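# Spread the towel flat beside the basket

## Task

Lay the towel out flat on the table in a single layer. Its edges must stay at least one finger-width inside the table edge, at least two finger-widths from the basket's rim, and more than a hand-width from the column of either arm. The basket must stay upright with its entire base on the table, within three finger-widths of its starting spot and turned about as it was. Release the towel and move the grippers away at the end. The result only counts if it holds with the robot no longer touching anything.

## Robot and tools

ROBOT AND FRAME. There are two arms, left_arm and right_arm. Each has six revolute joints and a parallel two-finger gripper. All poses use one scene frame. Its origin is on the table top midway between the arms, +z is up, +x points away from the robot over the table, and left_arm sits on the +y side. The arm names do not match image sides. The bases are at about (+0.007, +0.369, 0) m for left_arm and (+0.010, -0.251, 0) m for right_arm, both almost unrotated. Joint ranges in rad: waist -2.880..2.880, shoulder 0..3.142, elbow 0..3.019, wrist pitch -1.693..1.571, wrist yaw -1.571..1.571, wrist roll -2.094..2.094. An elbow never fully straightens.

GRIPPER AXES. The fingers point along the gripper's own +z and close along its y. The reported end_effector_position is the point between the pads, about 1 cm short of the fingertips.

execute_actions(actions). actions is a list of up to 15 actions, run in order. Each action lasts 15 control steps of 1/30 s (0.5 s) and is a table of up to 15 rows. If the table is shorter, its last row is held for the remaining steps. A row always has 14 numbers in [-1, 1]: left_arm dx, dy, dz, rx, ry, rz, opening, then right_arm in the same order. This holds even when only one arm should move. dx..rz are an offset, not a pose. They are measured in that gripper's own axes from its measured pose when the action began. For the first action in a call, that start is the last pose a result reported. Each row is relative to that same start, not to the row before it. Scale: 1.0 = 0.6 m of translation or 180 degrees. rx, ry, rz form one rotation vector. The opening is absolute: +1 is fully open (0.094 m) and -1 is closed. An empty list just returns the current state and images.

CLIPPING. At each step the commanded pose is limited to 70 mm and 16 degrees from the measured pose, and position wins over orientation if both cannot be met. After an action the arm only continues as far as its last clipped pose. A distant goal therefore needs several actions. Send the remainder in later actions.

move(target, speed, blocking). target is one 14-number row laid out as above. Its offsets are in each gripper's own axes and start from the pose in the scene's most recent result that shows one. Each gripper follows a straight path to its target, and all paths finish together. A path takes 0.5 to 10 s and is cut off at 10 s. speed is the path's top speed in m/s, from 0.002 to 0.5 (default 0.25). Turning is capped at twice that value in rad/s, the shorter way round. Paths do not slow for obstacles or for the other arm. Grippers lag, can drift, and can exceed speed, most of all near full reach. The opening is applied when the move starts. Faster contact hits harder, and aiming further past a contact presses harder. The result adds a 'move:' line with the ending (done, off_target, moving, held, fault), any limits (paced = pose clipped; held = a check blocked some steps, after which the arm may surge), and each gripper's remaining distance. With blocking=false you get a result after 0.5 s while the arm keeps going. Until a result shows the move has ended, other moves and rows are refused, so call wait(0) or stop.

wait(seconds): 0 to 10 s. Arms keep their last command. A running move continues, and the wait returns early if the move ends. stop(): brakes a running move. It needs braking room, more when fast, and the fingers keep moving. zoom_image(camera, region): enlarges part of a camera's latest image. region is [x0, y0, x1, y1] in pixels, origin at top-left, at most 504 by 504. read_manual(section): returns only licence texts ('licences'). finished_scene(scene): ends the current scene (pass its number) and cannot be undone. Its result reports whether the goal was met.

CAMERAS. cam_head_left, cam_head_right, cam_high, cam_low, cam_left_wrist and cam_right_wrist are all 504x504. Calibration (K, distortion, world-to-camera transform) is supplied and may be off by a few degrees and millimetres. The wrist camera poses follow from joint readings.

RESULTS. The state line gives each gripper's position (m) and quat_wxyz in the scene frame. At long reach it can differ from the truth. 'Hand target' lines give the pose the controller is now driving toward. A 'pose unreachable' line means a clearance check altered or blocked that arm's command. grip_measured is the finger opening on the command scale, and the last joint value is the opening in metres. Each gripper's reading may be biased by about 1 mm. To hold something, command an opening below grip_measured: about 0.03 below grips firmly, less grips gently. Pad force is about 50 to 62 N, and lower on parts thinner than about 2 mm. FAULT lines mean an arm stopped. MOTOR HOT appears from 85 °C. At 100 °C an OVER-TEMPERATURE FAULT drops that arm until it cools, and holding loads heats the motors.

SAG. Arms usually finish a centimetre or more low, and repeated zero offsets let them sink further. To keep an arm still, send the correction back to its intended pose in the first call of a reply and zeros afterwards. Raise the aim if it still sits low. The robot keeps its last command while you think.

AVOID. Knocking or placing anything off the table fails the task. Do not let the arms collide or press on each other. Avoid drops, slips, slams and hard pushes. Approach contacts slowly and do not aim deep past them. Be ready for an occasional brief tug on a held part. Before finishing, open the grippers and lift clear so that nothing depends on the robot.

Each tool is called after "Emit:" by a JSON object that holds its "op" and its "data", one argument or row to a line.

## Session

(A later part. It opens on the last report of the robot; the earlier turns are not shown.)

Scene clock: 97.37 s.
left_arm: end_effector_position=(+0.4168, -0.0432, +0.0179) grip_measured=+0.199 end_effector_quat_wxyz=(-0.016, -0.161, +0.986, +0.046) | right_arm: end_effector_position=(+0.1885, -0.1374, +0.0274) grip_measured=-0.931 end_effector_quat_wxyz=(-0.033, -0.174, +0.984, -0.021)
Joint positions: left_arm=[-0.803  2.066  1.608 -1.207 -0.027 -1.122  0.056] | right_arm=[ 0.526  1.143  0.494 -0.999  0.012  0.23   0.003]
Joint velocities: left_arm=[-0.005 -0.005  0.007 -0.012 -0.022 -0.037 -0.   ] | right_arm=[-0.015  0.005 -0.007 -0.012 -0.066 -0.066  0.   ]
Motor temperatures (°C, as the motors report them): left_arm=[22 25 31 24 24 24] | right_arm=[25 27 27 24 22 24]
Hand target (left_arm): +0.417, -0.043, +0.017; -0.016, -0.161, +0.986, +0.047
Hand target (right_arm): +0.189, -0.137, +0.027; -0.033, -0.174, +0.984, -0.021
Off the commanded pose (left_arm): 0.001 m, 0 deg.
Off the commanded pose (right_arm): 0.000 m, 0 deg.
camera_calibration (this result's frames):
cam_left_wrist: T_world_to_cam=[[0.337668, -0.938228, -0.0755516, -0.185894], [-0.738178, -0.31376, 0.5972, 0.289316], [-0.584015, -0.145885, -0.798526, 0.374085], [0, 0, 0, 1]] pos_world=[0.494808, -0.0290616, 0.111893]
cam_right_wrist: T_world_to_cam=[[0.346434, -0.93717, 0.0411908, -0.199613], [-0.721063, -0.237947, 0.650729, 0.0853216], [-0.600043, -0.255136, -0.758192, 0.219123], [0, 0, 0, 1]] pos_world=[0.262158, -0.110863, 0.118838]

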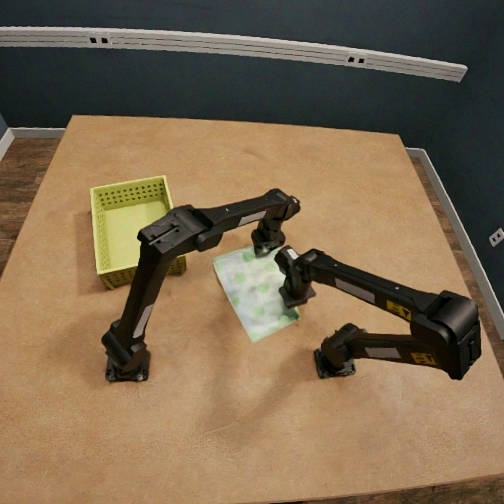

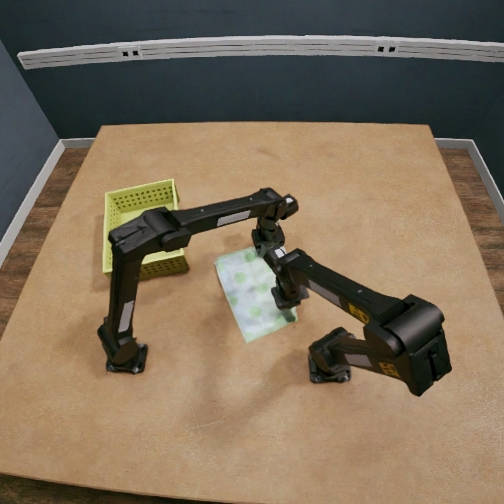

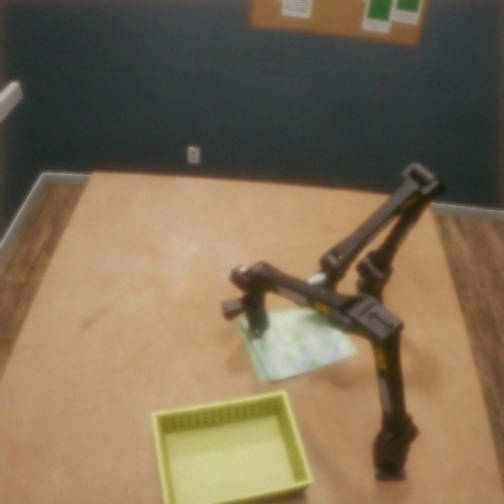

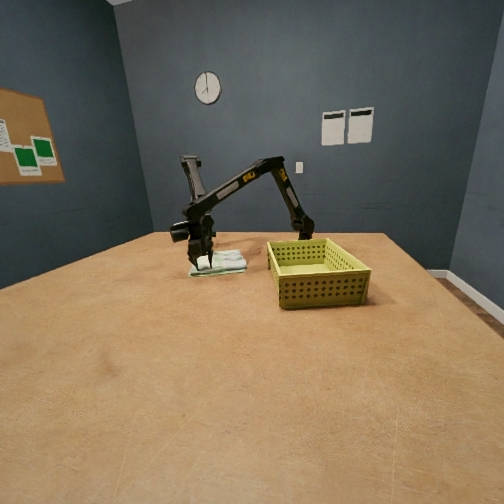

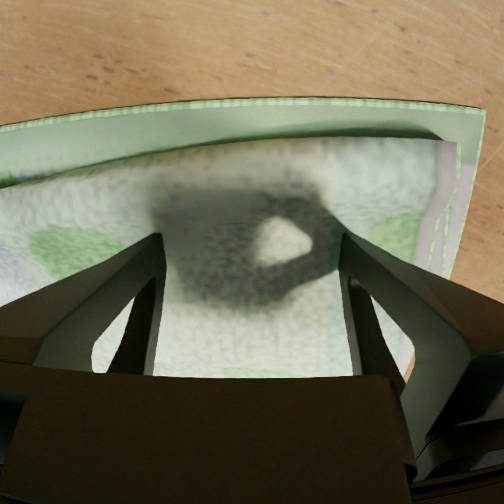

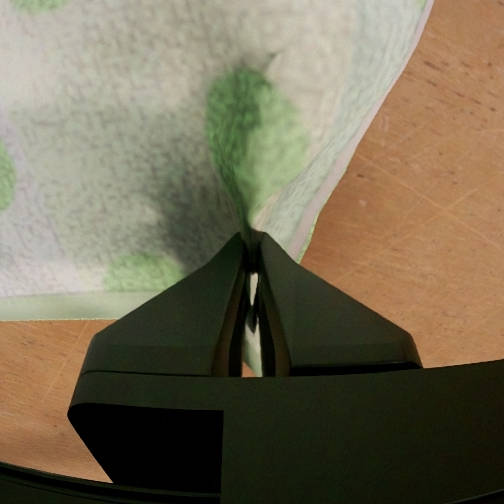

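Emit:
{"op": "execute_actions", "data": {
  "actions": [
    [[0,-0.02,0.035,0,0,0,0.2,0,0,0,0,0,0,-1]],
    [[0,0,0.02,0,0,0,0.2,0,0,0,0,0,0,-1]],
    [[0,0,0.01,0,0,0,-1,0,0,0,0,0,0,-1]],
    [[0,0,0.01,0,0,0,-1,0,0,0,0,0,0,-1]]
  ]
}}

Emit:
{"op": "move", "data": {
  "target": [0,0,-0.2,0,0,0,-1,0,0,-0.2,0,0,0,-1],
  "speed": 0.08
}}

Scene clock: 102.77 s.
left_arm: end_effector_position=(+0.4202, -0.0467, +0.0170) grip_measured=-0.981 end_effector_quat_wxyz=(-0.010, -0.161, +0.986, +0.038) | right_arm: end_effector_position=(+0.1885, -0.1374, +0.0274) grip_measured=-0.931 end_effector_quat_wxyz=(-0.033, -0.174, +0.984, -0.021)
Joint positions: left_arm=[-0.803  2.067  1.608 -1.187 -0.027 -1.122  0.001] | right_arm=[ 0.526  1.143  0.494 -0.999  0.012  0.23   0.003]
Joint velocities: left_arm=[-0.005 -0.015  0.002 -0.017 -0.037 -0.051  0.   ] | right_arm=[-0.024 -0.015  0.032 -0.007 -0.051 -0.022 -0.   ]
Motor temperatures (°C, as the motors report them): left_arm=[22 26 31 24 24 24] | right_arm=[25 27 27 24 22 24]
Hand target (left_arm): +0.420, -0.046, +0.011; -0.010, -0.161, +0.986, +0.038
Hand target (right_arm): +0.189, -0.137, +0.027; -0.033, -0.174, +0.984, -0.021
Off the commanded pose (left_arm): 0.006 m, 0 deg.
Off the commanded pose (right_arm): 0.000 m, 0 deg.
camera_calibration (this result's frames):
cam_left_wrist: T_world_to_cam=[[0.338576, -0.939156, -0.0578945, -0.191097], [-0.746262, -0.305493, 0.591412, 0.295124], [-0.573114, -0.157033, -0.804289, 0.369884], [0, 0, 0, 1]] pos_world=[0.496926, -0.0312272, 0.11189]
cam_right_wrist: T_world_to_cam=[[0.346434, -0.93717, 0.0411908, -0.199613], [-0.721063, -0.237947, 0.650729, 0.0853216], [-0.600043, -0.255136, -0.758192, 0.219123], [0, 0, 0, 1]] pos_world=[0.262158, -0.110863, 0.118838]

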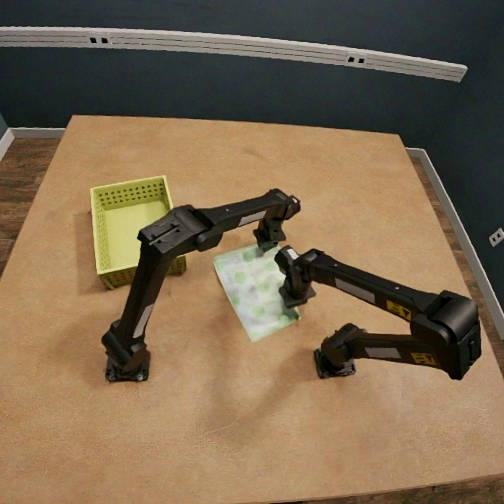

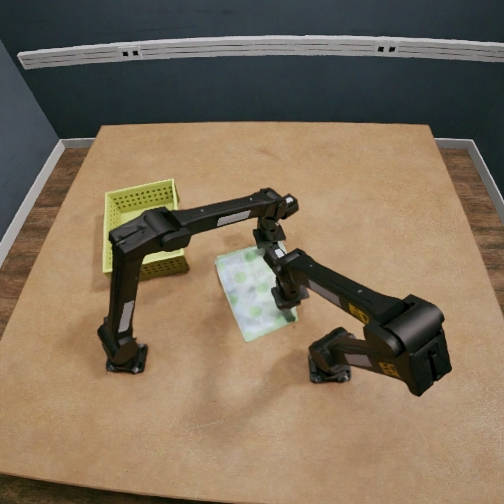

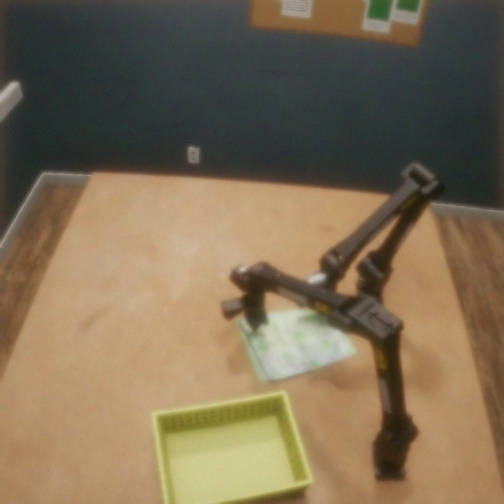

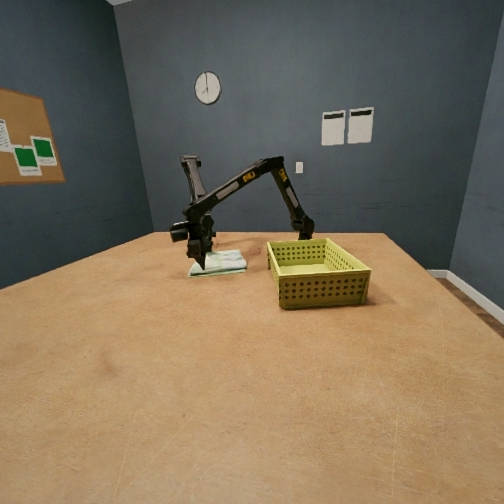

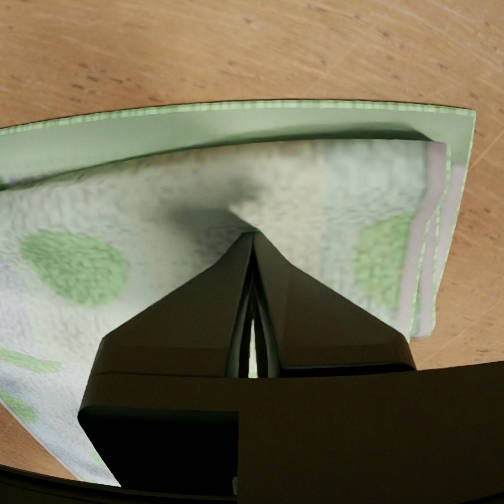

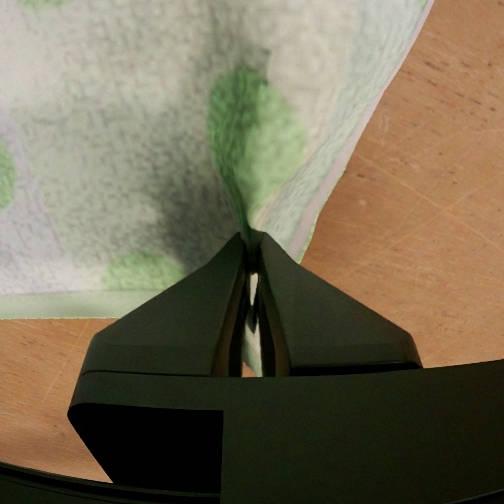

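Scene clock: 104.67 s.
left_arm: end_effector_position=(+0.4193, -0.0459, +0.1198) grip_measured=-0.981 end_effector_quat_wxyz=(-0.019, -0.161, +0.985, +0.051) | right_arm: end_effector_position=(+0.1837, -0.1406, +0.1281) grip_measured=-0.931 end_effector_quat_wxyz=(-0.053, -0.174, +0.983, -0.029)
Joint positions: left_arm=[-0.803  1.991  1.768 -1.453 -0.027 -1.122  0.001] | right_arm=[ 0.526  0.988  0.691 -1.393  0.012  0.23   0.003]
Joint velocities: left_arm=[-0.015 -0.005 -0.017 -0.012  0.007 -0.037 -0.001] | right_arm=[-0.005 -0.005  0.007 -0.002 -0.066 -0.037 -0.   ]
Motor temperatures (°C, as the motors report them): left_arm=[22 26 31 24 24 24] | right_arm=[25 27 27 24 22 24]
Hand target (left_arm): +0.425, -0.055, +0.136; -0.010, -0.161, +0.986, +0.038
Hand target (right_arm): +0.194, -0.133, +0.146; -0.033, -0.174, +0.984, -0.021
Off the commanded pose (left_arm): 0.020 m, 2 deg.
Off the commanded pose (right_arm): 0.024 m, 2 deg.
move: off_target (left_arm, right_arm)
camera_calibration (this result's frames):
cam_left_wrist: T_world_to_cam=[[0.337022, -0.937568, -0.0859252, -0.179999], [-0.733386, -0.31866, 0.6005, 0.226883], [-0.59039, -0.139366, -0.794995, 0.459163], [0, 0, 0, 1]] pos_world=[0.498142, -0.0324706, 0.213322]
cam_right_wrist: T_world_to_cam=[[0.348076, -0.936093, 0.0507237, -0.206442], [-0.697259, -0.222342, 0.681465, 0.00934469], [-0.626636, -0.272569, -0.730091, 0.290629], [0, 0, 0, 1]] pos_world=[0.260492, -0.111955, 0.216289]

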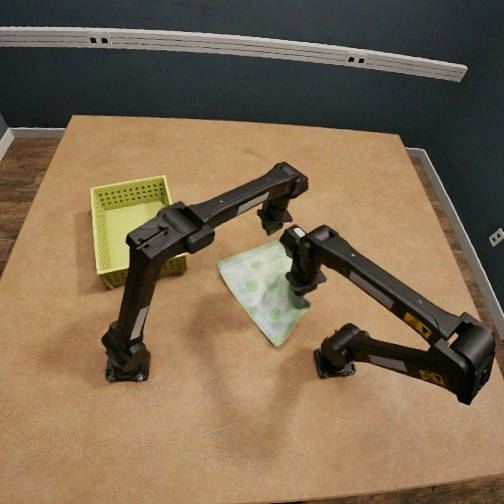

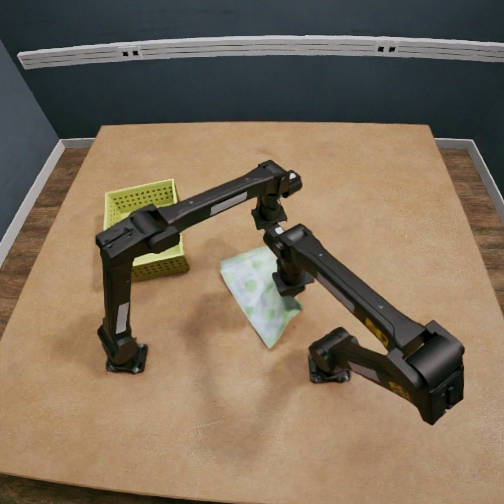

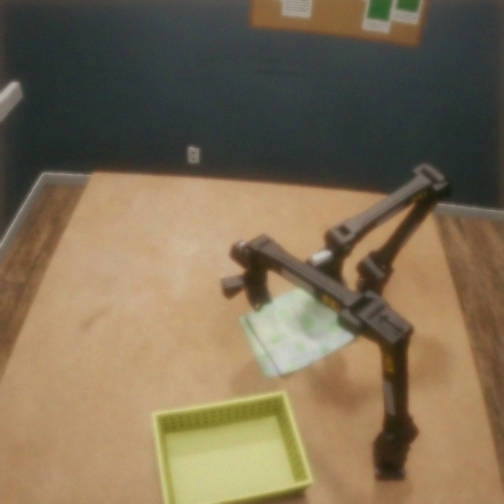

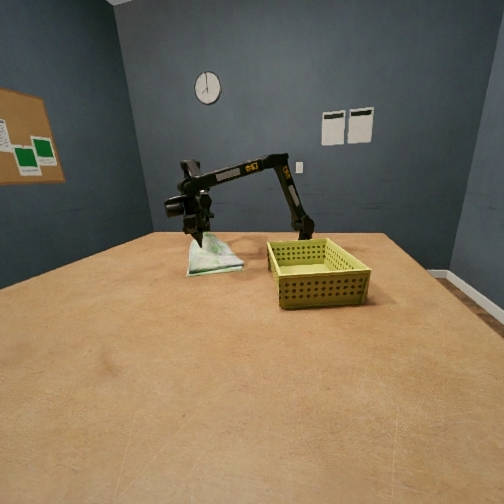

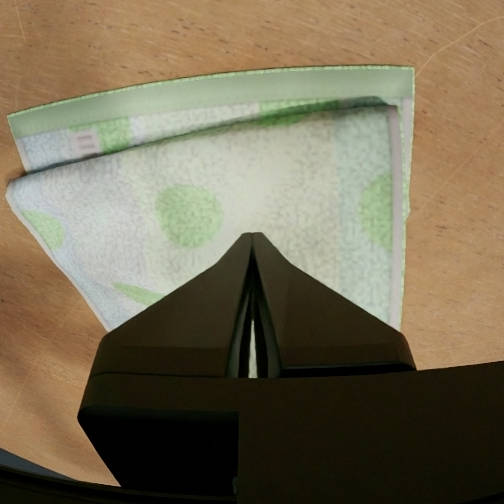

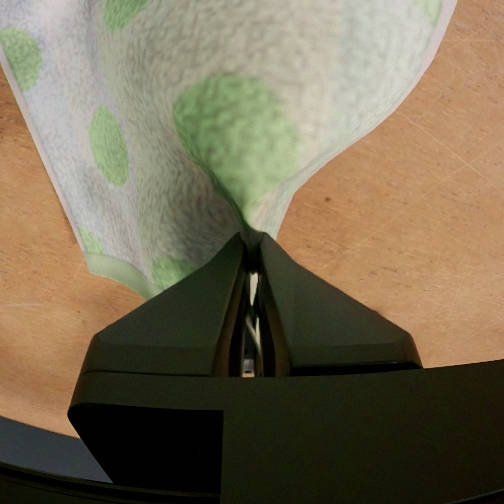

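Emit:
{"op": "move", "data": {
  "target": [0,0.3,-0.2,0,0,0,1,-0.25,0,-0.5,0,0,0,-1],
  "speed": 0.1
}}

Scene clock: 112.50 s.
left_arm: end_effector_position=(+0.3708, +0.1027, +0.2615) grip_measured=+1.000 end_effector_quat_wxyz=(-0.012, -0.164, +0.986, +0.041) | right_arm: end_effector_position=(+0.3423, -0.0716, +0.3934) grip_measured=-0.931 end_effector_quat_wxyz=(+0.098, -0.172, +0.980, +0.027)
Joint positions: left_arm=[-0.653  1.564  1.556 -1.638 -0.038 -0.978  0.094] | right_arm=[ 0.448  1.25   1.577 -1.696  0.012  0.154  0.003]
Joint velocities: left_arm=[ 0.005 -0.005  0.012 -0.012  0.051  0.007  0.   ] | right_arm=[-0.005  0.015  0.007 -0.002 -0.081 -0.007  0.   ]
Motor temperatures (°C, as the motors report them): left_arm=[22 26 31 24 24 24] | right_arm=[25 27 29 24 22 24]
Hand target (left_arm): +0.369, +0.112, +0.258; -0.020, -0.161, +0.985, +0.051
Hand target (right_arm): +0.349, -0.072, +0.410; +0.112, -0.172, +0.978, +0.029
Off the commanded pose (left_arm): 0.011 m, 1 deg.
Off the commanded pose (right_arm): 0.019 m, 18 deg; orientation clipped at the last step of the last action.
joint sent to its limit (right arm) — the command would take joint 4 (wrist pitch) past its lower limit, so that joint was sent only as far as its limit.
move: off_target (left_arm, right_arm); limits=paced
camera_calibration (this result's frames):
cam_left_wrist: T_world_to_cam=[[0.342986, -0.937195, -0.0634553, -0.0202839], [-0.742019, -0.311741, 0.593486, 0.157893], [-0.575993, -0.156472, -0.802339, 0.562116], [0, 0, 0, 1]] pos_world=[0.447892, 0.118167, 0.356013]
cam_right_wrist: T_world_to_cam=[[0.341768, -0.939758, -0.00703097, -0.185863], [-0.851299, -0.31275, 0.42128, 0.103141], [-0.3981, -0.137995, -0.906903, 0.603461], [0, 0, 0, 1]] pos_world=[0.391564, -0.0591341, 0.502523]

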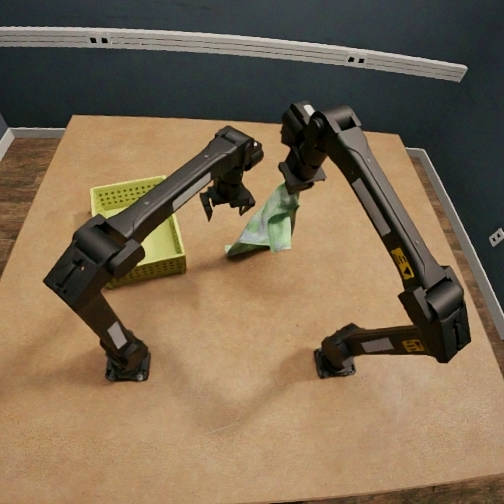

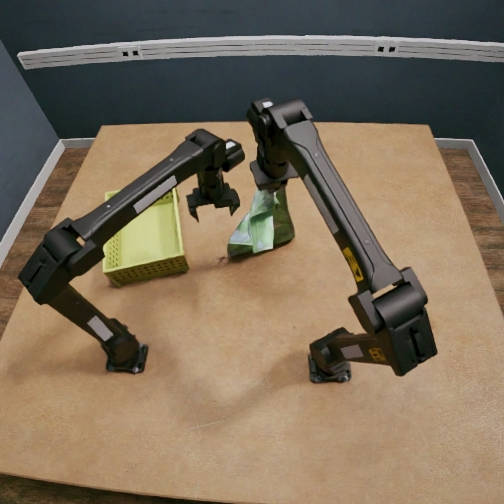

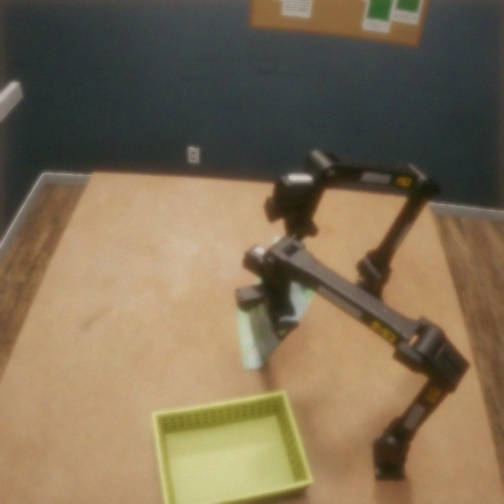

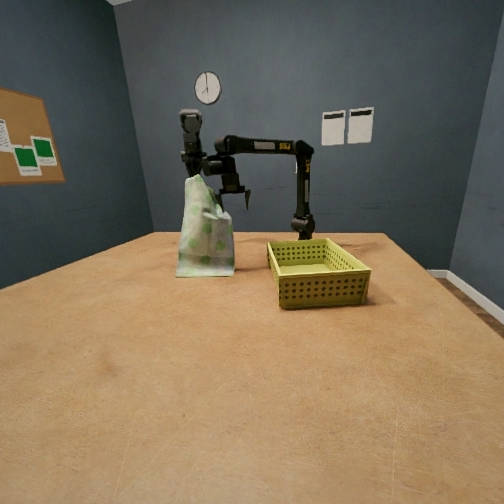

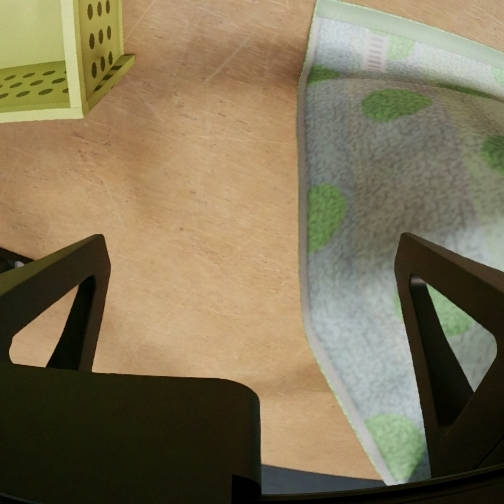

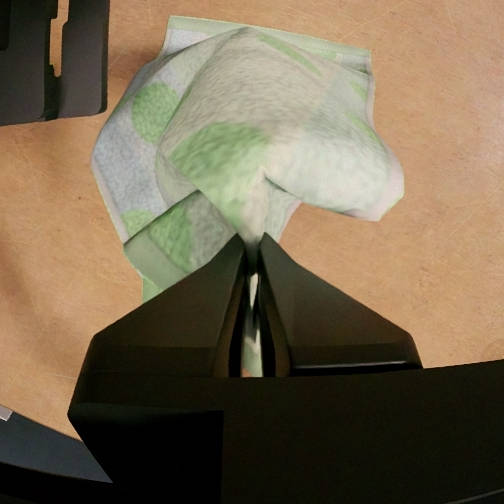

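Emit:
{"op": "move", "data": {
  "target": [0.1,0.25,0,0,0,0,1,-0.35,-0.15,0.3,0,0,0,-1],
  "speed": 0.1
}}

Scene clock: 123.00 s.
left_arm: end_effector_position=(+0.2678, +0.2163, +0.2779) grip_measured=+1.000 end_effector_quat_wxyz=(-0.003, -0.166, +0.986, +0.030) | right_arm: end_effector_position=(+0.5825, -0.0717, +0.2395) grip_measured=-0.931 end_effector_quat_wxyz=(+0.063, -0.170, +0.983, +0.024)
Joint positions: left_arm=[-0.56   1.157  1.206 -1.665 -0.041 -0.887  0.094] | right_arm=[ 0.241  1.834  1.846 -1.452 -0.031 -0.044  0.003]
Joint velocities: left_arm=[ 0.005  0.005 -0.007 -0.002 -0.007 -0.022  0.   ] | right_arm=[-0.005 -0.015  0.027  0.002  0.007 -0.066 -0.   ]
Motor temperatures (°C, as the motors report them): left_arm=[22 25 31 24 24 24] | right_arm=[25 27 30 24 22 24]
Hand target (left_arm): +0.265, +0.224, +0.275; -0.011, -0.164, +0.986, +0.039
Hand target (right_arm): +0.599, -0.069, +0.262; +0.096, -0.172, +0.980, +0.030
Off the commanded pose (left_arm): 0.009 m, 2 deg.
Off the commanded pose (right_arm): 0.025 m, 4 deg.
joint sent to its limit (left arm) — the command would take joint 4 (wrist pitch) past its lower limit, so that joint was sent only as far as its limit.
move: off_target (right_arm)
camera_calibration (this result's frames):
cam_left_wrist: T_world_to_cam=[[0.346975, -0.937024, -0.0399363, 0.114902], [-0.753204, -0.303774, 0.583442, 0.111177], [-0.558831, -0.17236, -0.811172, 0.535101], [0, 0, 0, 1]] pos_world=[0.342902, 0.233669, 0.373783]
cam_right_wrist: T_world_to_cam=[[0.336383, -0.941636, -0.0129441, -0.264742], [-0.822521, -0.300469, 0.482884, 0.341775], [-0.45859, -0.151787, -0.875589, 0.586234], [0, 0, 0, 1]] pos_world=[0.639013, -0.0576148, 0.344835]

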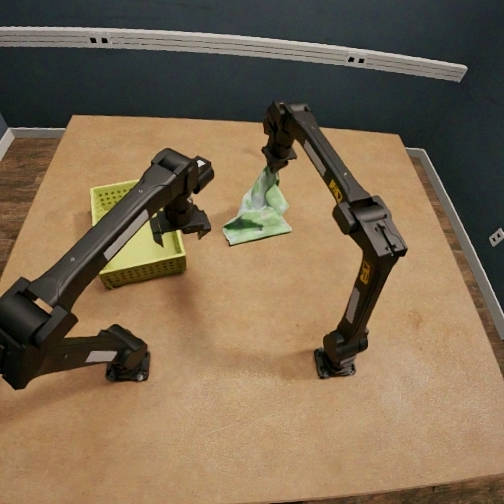

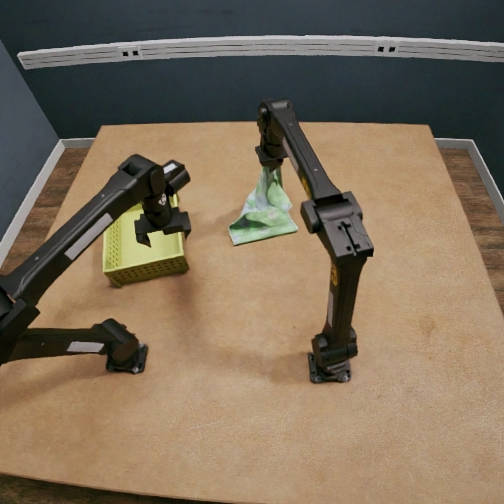

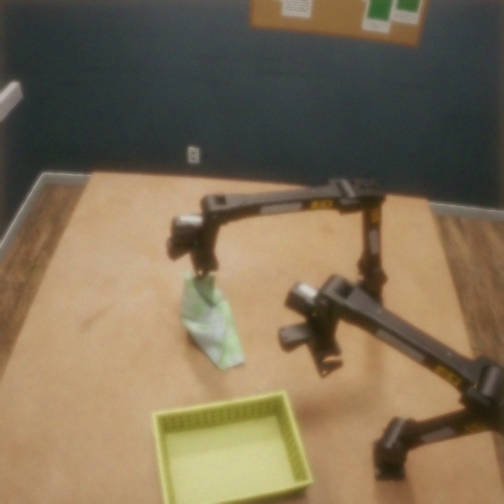

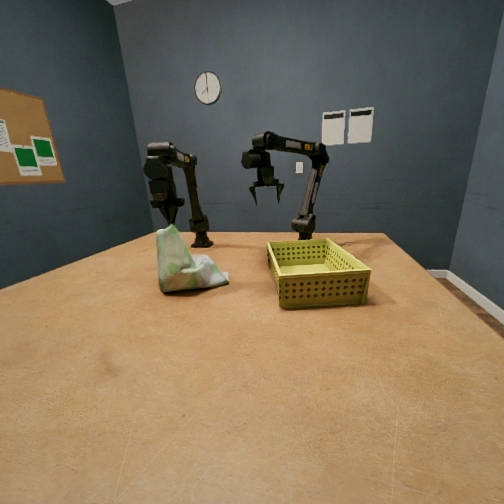

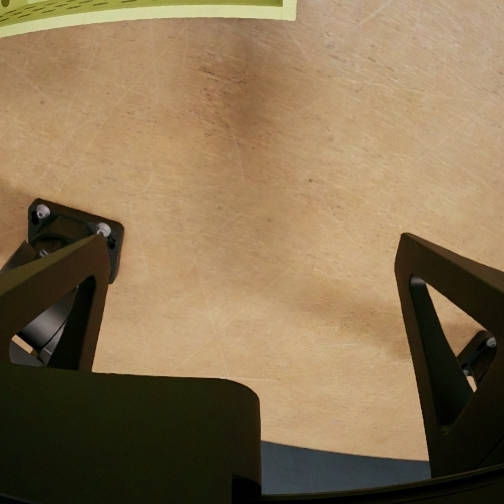

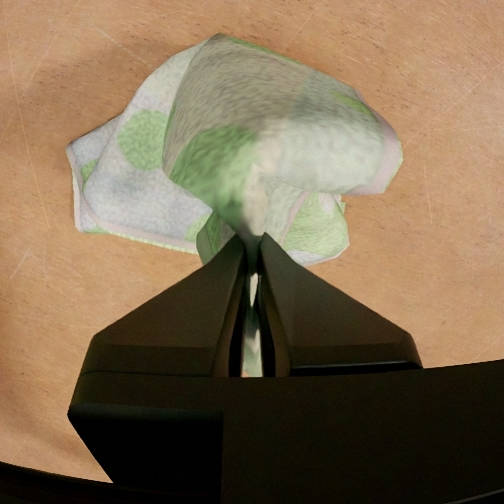

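Continue forward and down.

Emit:
{"op": "move", "data": {
  "target": [0,0,0,0,0,0,1,-0.38,-0.2,0.33,0,0,0,-1],
  "speed": 0.1
}}

Scene clock: 128.63 s.
left_arm: end_effector_position=(+0.2678, +0.2163, +0.2779) grip_measured=+1.000 end_effector_quat_wxyz=(-0.004, -0.165, +0.986, +0.030) | right_arm: end_effector_position=(+0.8478, -0.0924, +0.0569) grip_measured=-0.931 end_effector_quat_wxyz=(+0.168, -0.160, +0.972, +0.026)
Joint positions: left_arm=[-0.56   1.157  1.206 -1.665 -0.041 -0.887  0.094] | right_arm=[ 0.124  2.707  2.866 -1.391 -0.046 -0.139  0.003]
Joint velocities: left_arm=[-0.015 -0.005 -0.017 -0.002 -0.11  -0.007  0.   ] | right_arm=[ 0.005  0.005  0.007 -0.002  0.007 -0.022  0.   ]
Motor temperatures (°C, as the motors report them): left_arm=[22 25 30 24 24 24] | right_arm=[25 28 31 24 22 24]
Hand target (left_arm): +0.268, +0.216, +0.278; -0.003, -0.166, +0.986, +0.030
Hand target (right_arm): +0.860, -0.094, +0.075; +0.198, -0.162, +0.966, +0.027
Off the commanded pose (left_arm): 0.000 m, 0 deg.
Off the commanded pose (right_arm): 0.018 m, 12 deg.
elbow stopped short (right arm): the move would have taken joint 3 (elbow) straighter than the controller allows; a more bent joint 3 avoids this.
move: off_target (right_arm)
camera_calibration (this result's frames):
cam_left_wrist: T_world_to_cam=[[0.346259, -0.937288, -0.0399397, 0.115152], [-0.753409, -0.303193, 0.58348, 0.111096], [-0.558998, -0.171944, -0.811145, 0.535049], [0, 0, 0, 1]] pos_world=[0.34292, 0.233613, 0.373779]
cam_right_wrist: T_world_to_cam=[[0.317083, -0.948272, 0.0154311, -0.361702], [-0.908898, -0.299189, 0.290501, 0.726289], [-0.270857, -0.106138, -0.95675, 0.394563], [0, 0, 0, 1]] pos_world=[0.881682, -0.083816, 0.172092]

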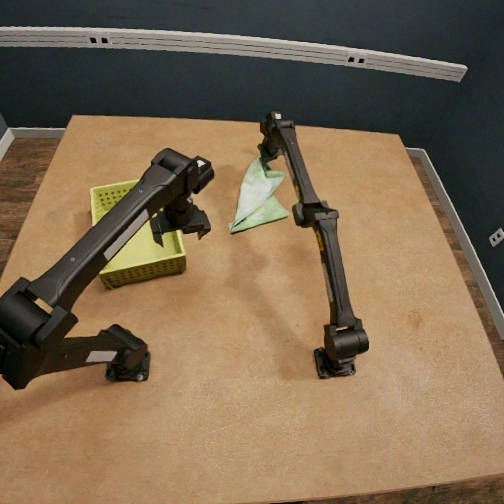

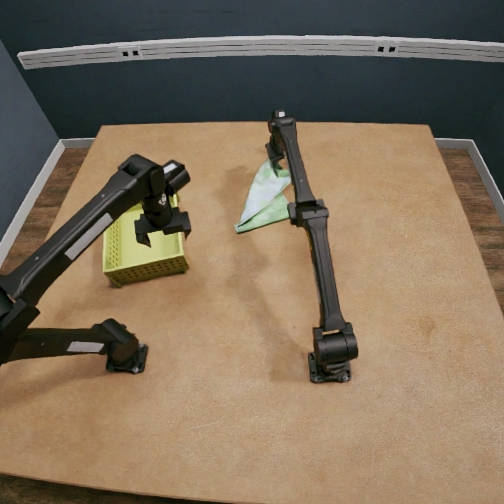

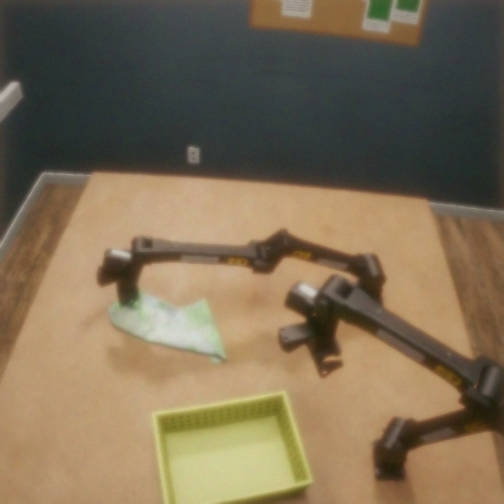

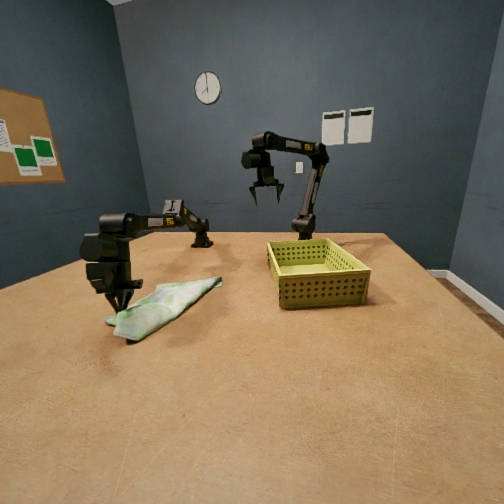

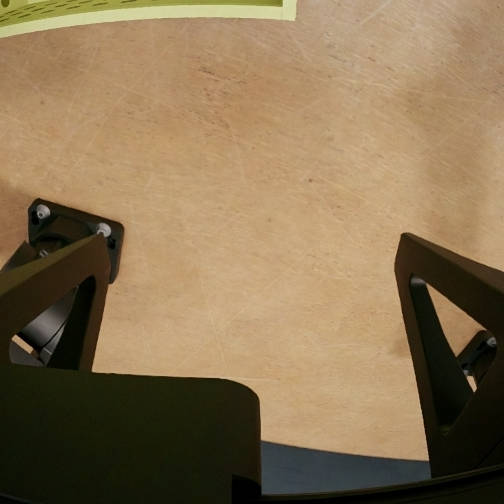

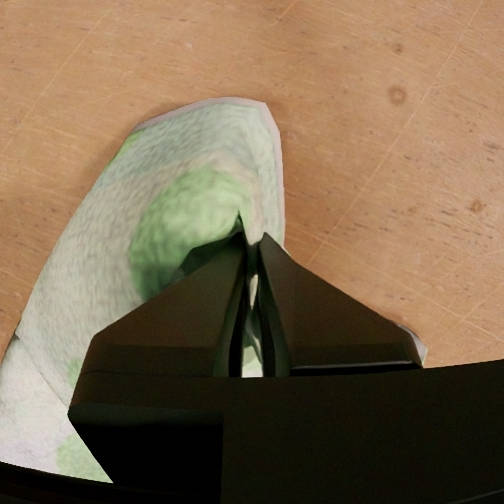

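Emit:
{"op": "execute_actions", "data": {
  "actions": [
    [[0,0,0,0,0,0,1,0,0,0,0,0,0,0.3]],
    [[0,0,0,0,0,0,1,0,0,-0.1,0,0,0,0.3]]
  ]
}}

Emit:
{"op": "move", "data": {
  "target": [0,0,0,0,0,0,1,0.45,-0.25,-0.25,0,0,0,0.3]
}}

Emit:
{"op": "zoom_image", "data": {
  "camera": "cam_head_left",
  "region": [180, 120, 360, 260]
}}

Emit:
{"op": "zoom_image", "data": {
  "camera": "cam_high",
  "region": [70, 260, 270, 400]
}}

Scene clock: 134.27 s.
left_arm: end_effector_position=(+0.2678, +0.2163, +0.2779) grip_measured=+1.000 end_effector_quat_wxyz=(-0.004, -0.165, +0.986, +0.030) | right_arm: end_effector_position=(+0.8224, -0.0970, +0.1011) grip_measured=+0.298 end_effector_quat_wxyz=(+0.153, -0.160, +0.975, +0.026)
Joint positions: left_arm=[-0.56   1.157  1.206 -1.665 -0.041 -0.887  0.094] | right_arm=[ 0.124  2.547  2.676 -1.391 -0.046 -0.139  0.061]
Joint velocities: left_arm=[ 0.005  0.005  0.007 -0.007 -0.081 -0.139  0.   ] | right_arm=[-0.005 -0.093 -0.007  0.002 -0.007  0.022  0.001]
Motor temperatures (°C, as the motors report them): left_arm=[22 24 31 24 24 24] | right_arm=[25 30 32 24 22 24]
Hand target (left_arm): +0.268, +0.216, +0.278; -0.004, -0.165, +0.986, +0.030
Hand target (right_arm): +0.827, -0.099, +0.113; +0.168, -0.160, +0.972, +0.026
Off the commanded pose (left_arm): 0.000 m, 0 deg.
Off the commanded pose (right_arm): 0.014 m, 2 deg.
camera_calibration (this result's frames):
cam_left_wrist: T_world_to_cam=[[0.346259, -0.937288, -0.0399397, 0.115152], [-0.753409, -0.303193, 0.58348, 0.111096], [-0.558998, -0.171944, -0.811145, 0.535049], [0, 0, 0, 1]] pos_world=[0.34292, 0.233613, 0.373779]
cam_right_wrist: T_world_to_cam=[[0.317484, -0.9482, 0.0109988, -0.358553], [-0.899621, -0.297511, 0.319639, 0.678527], [-0.299809, -0.111375, -0.947476, 0.45181], [0, 0, 0, 1]] pos_world=[0.859709, -0.0877906, 0.215139]

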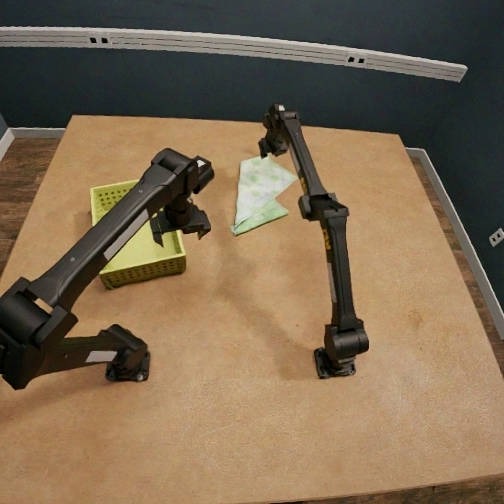

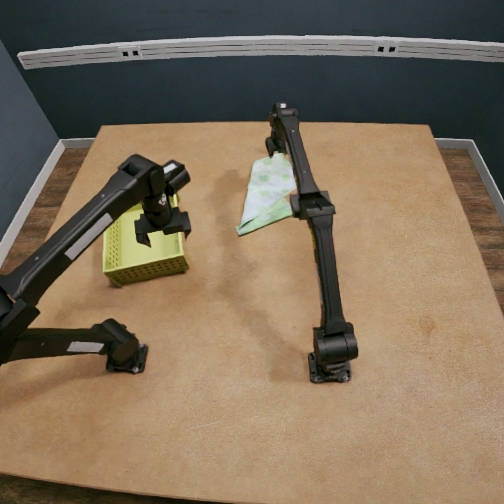

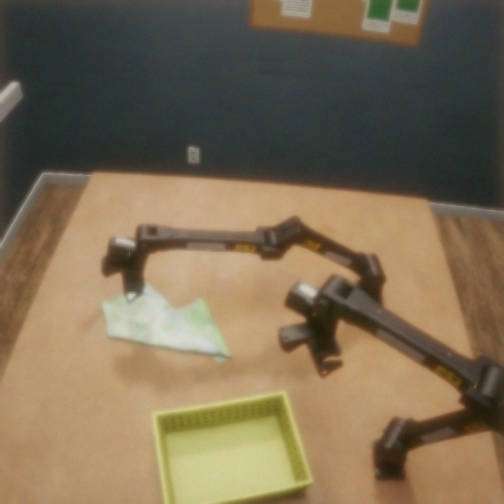

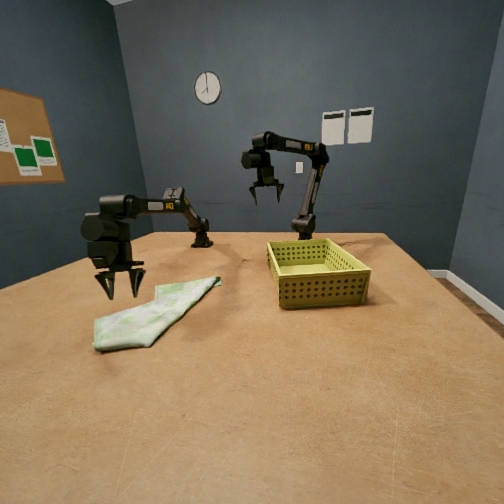

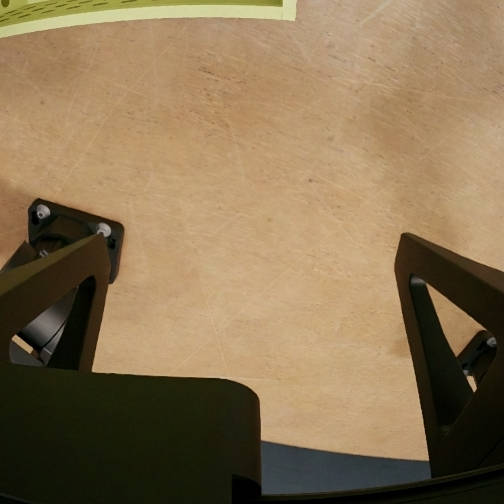

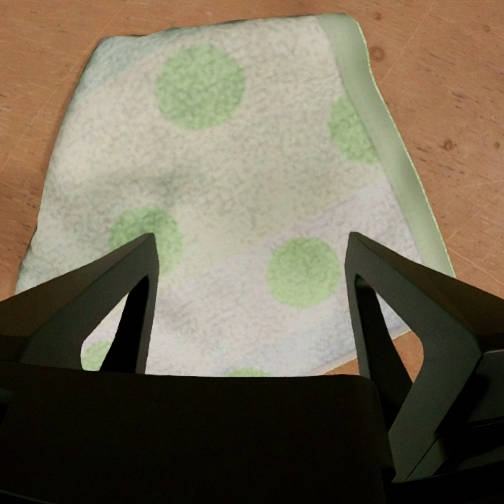

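Scene clock: 136.27 s.
left_arm: end_effector_position=(+0.2678, +0.2163, +0.2779) grip_measured=+1.000 end_effector_quat_wxyz=(-0.004, -0.165, +0.986, +0.030) | right_arm: end_effector_position=(+0.5748, -0.3377, +0.1460) grip_measured=+0.298 end_effector_quat_wxyz=(+0.140, -0.150, +0.978, +0.034)
Joint positions: left_arm=[-0.56   1.157  1.206 -1.665 -0.041 -0.887  0.094] | right_arm=[-0.253  1.725  1.429 -1.033 -0.159 -0.484  0.061]
Joint velocities: left_arm=[ 0.005 -0.015 -0.007  0.007  0.051 -0.037  0.   ] | right_arm=[-0.005 -0.005  0.007 -0.002 -0.022 -0.066 -0.   ]
Motor temperatures (°C, as the motors report them): left_arm=[22 24 31 24 24 24] | right_arm=[25 30 31 24 22 24]
Hand target (left_arm): +0.268, +0.216, +0.278; -0.004, -0.165, +0.986, +0.030
Hand target (right_arm): +0.580, -0.335, +0.153; +0.153, -0.159, +0.975, +0.032
Off the commanded pose (left_arm): 0.000 m, 0 deg.
Off the commanded pose (right_arm): 0.017 m, 2 deg.
move: off_target (right_arm)
camera_calibration (this result's frames):
cam_left_wrist: T_world_to_cam=[[0.346259, -0.937288, -0.0399397, 0.115152], [-0.753409, -0.303193, 0.58348, 0.111096], [-0.558998, -0.171944, -0.811145, 0.535049], [0, 0, 0, 1]] pos_world=[0.34292, 0.233613, 0.373779]
cam_right_wrist: T_world_to_cam=[[0.301814, -0.953283, -0.0126188, -0.497936], [-0.89447, -0.287724, 0.342256, 0.366919], [-0.329898, -0.0920106, -0.939522, 0.416082], [0, 0, 0, 1]] pos_world=[0.615747, -0.330819, 0.259055]

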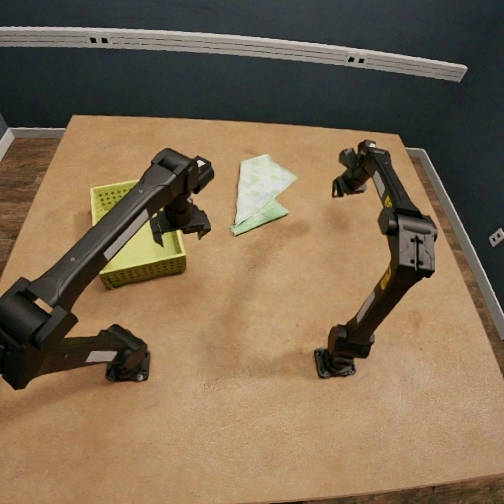

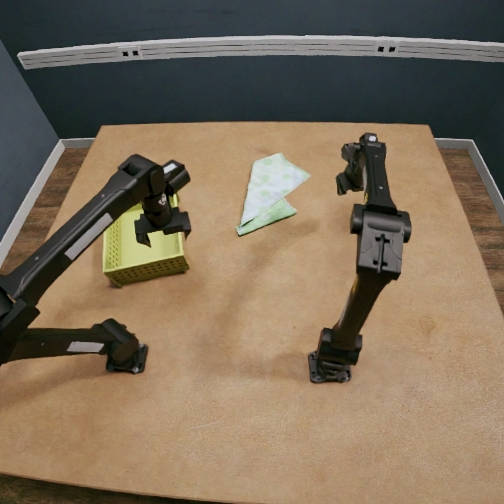

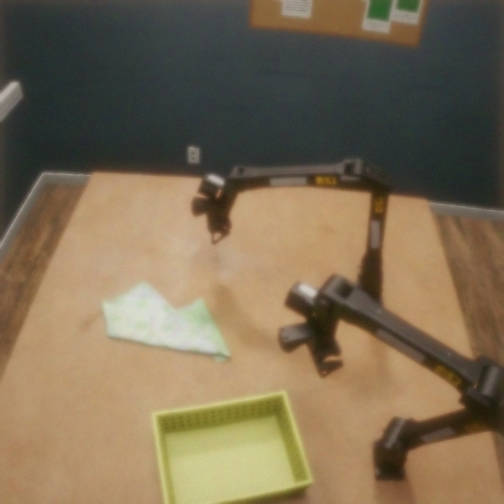

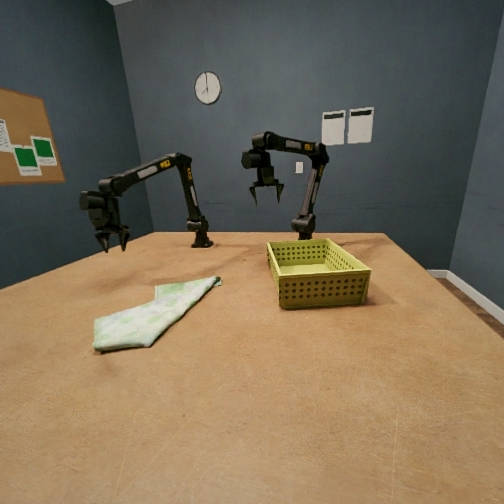

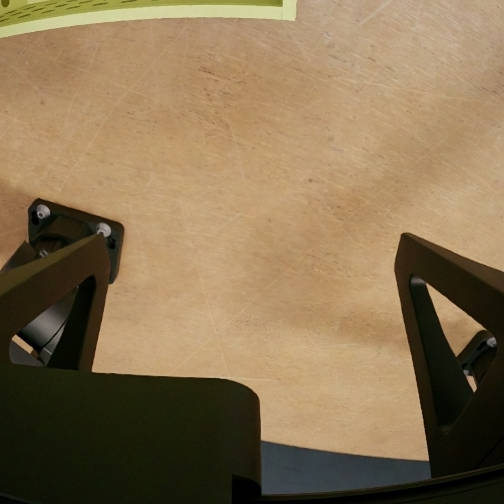

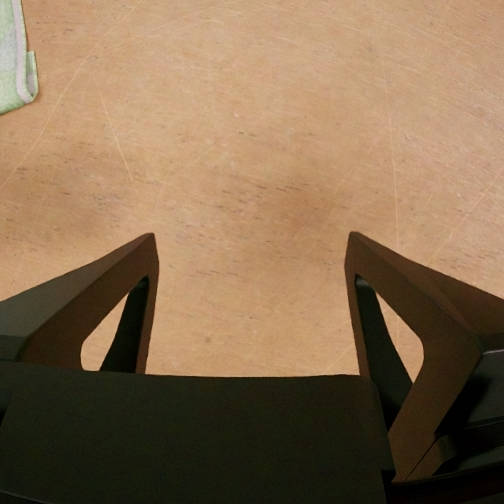

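Region (180, 120, 360, 260) of cam_head_left's 504x504 image, scaled by 2.800, with more detail than that image has.

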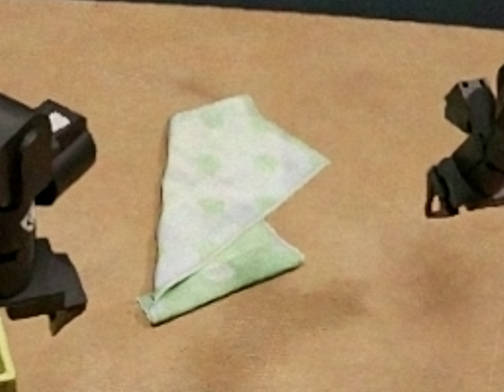

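Region (70, 260, 270, 400) of cam_high's 504x504 image, scaled by 2.520, with more detail than that image has; it fills the top 353 rows of this view, and the rest is white.

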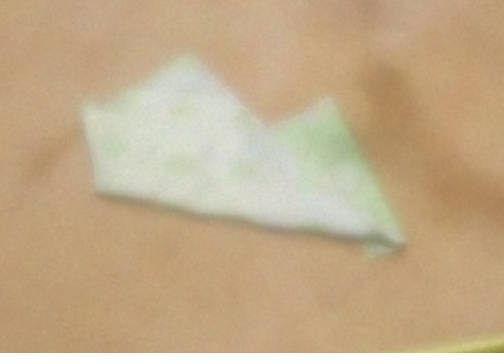

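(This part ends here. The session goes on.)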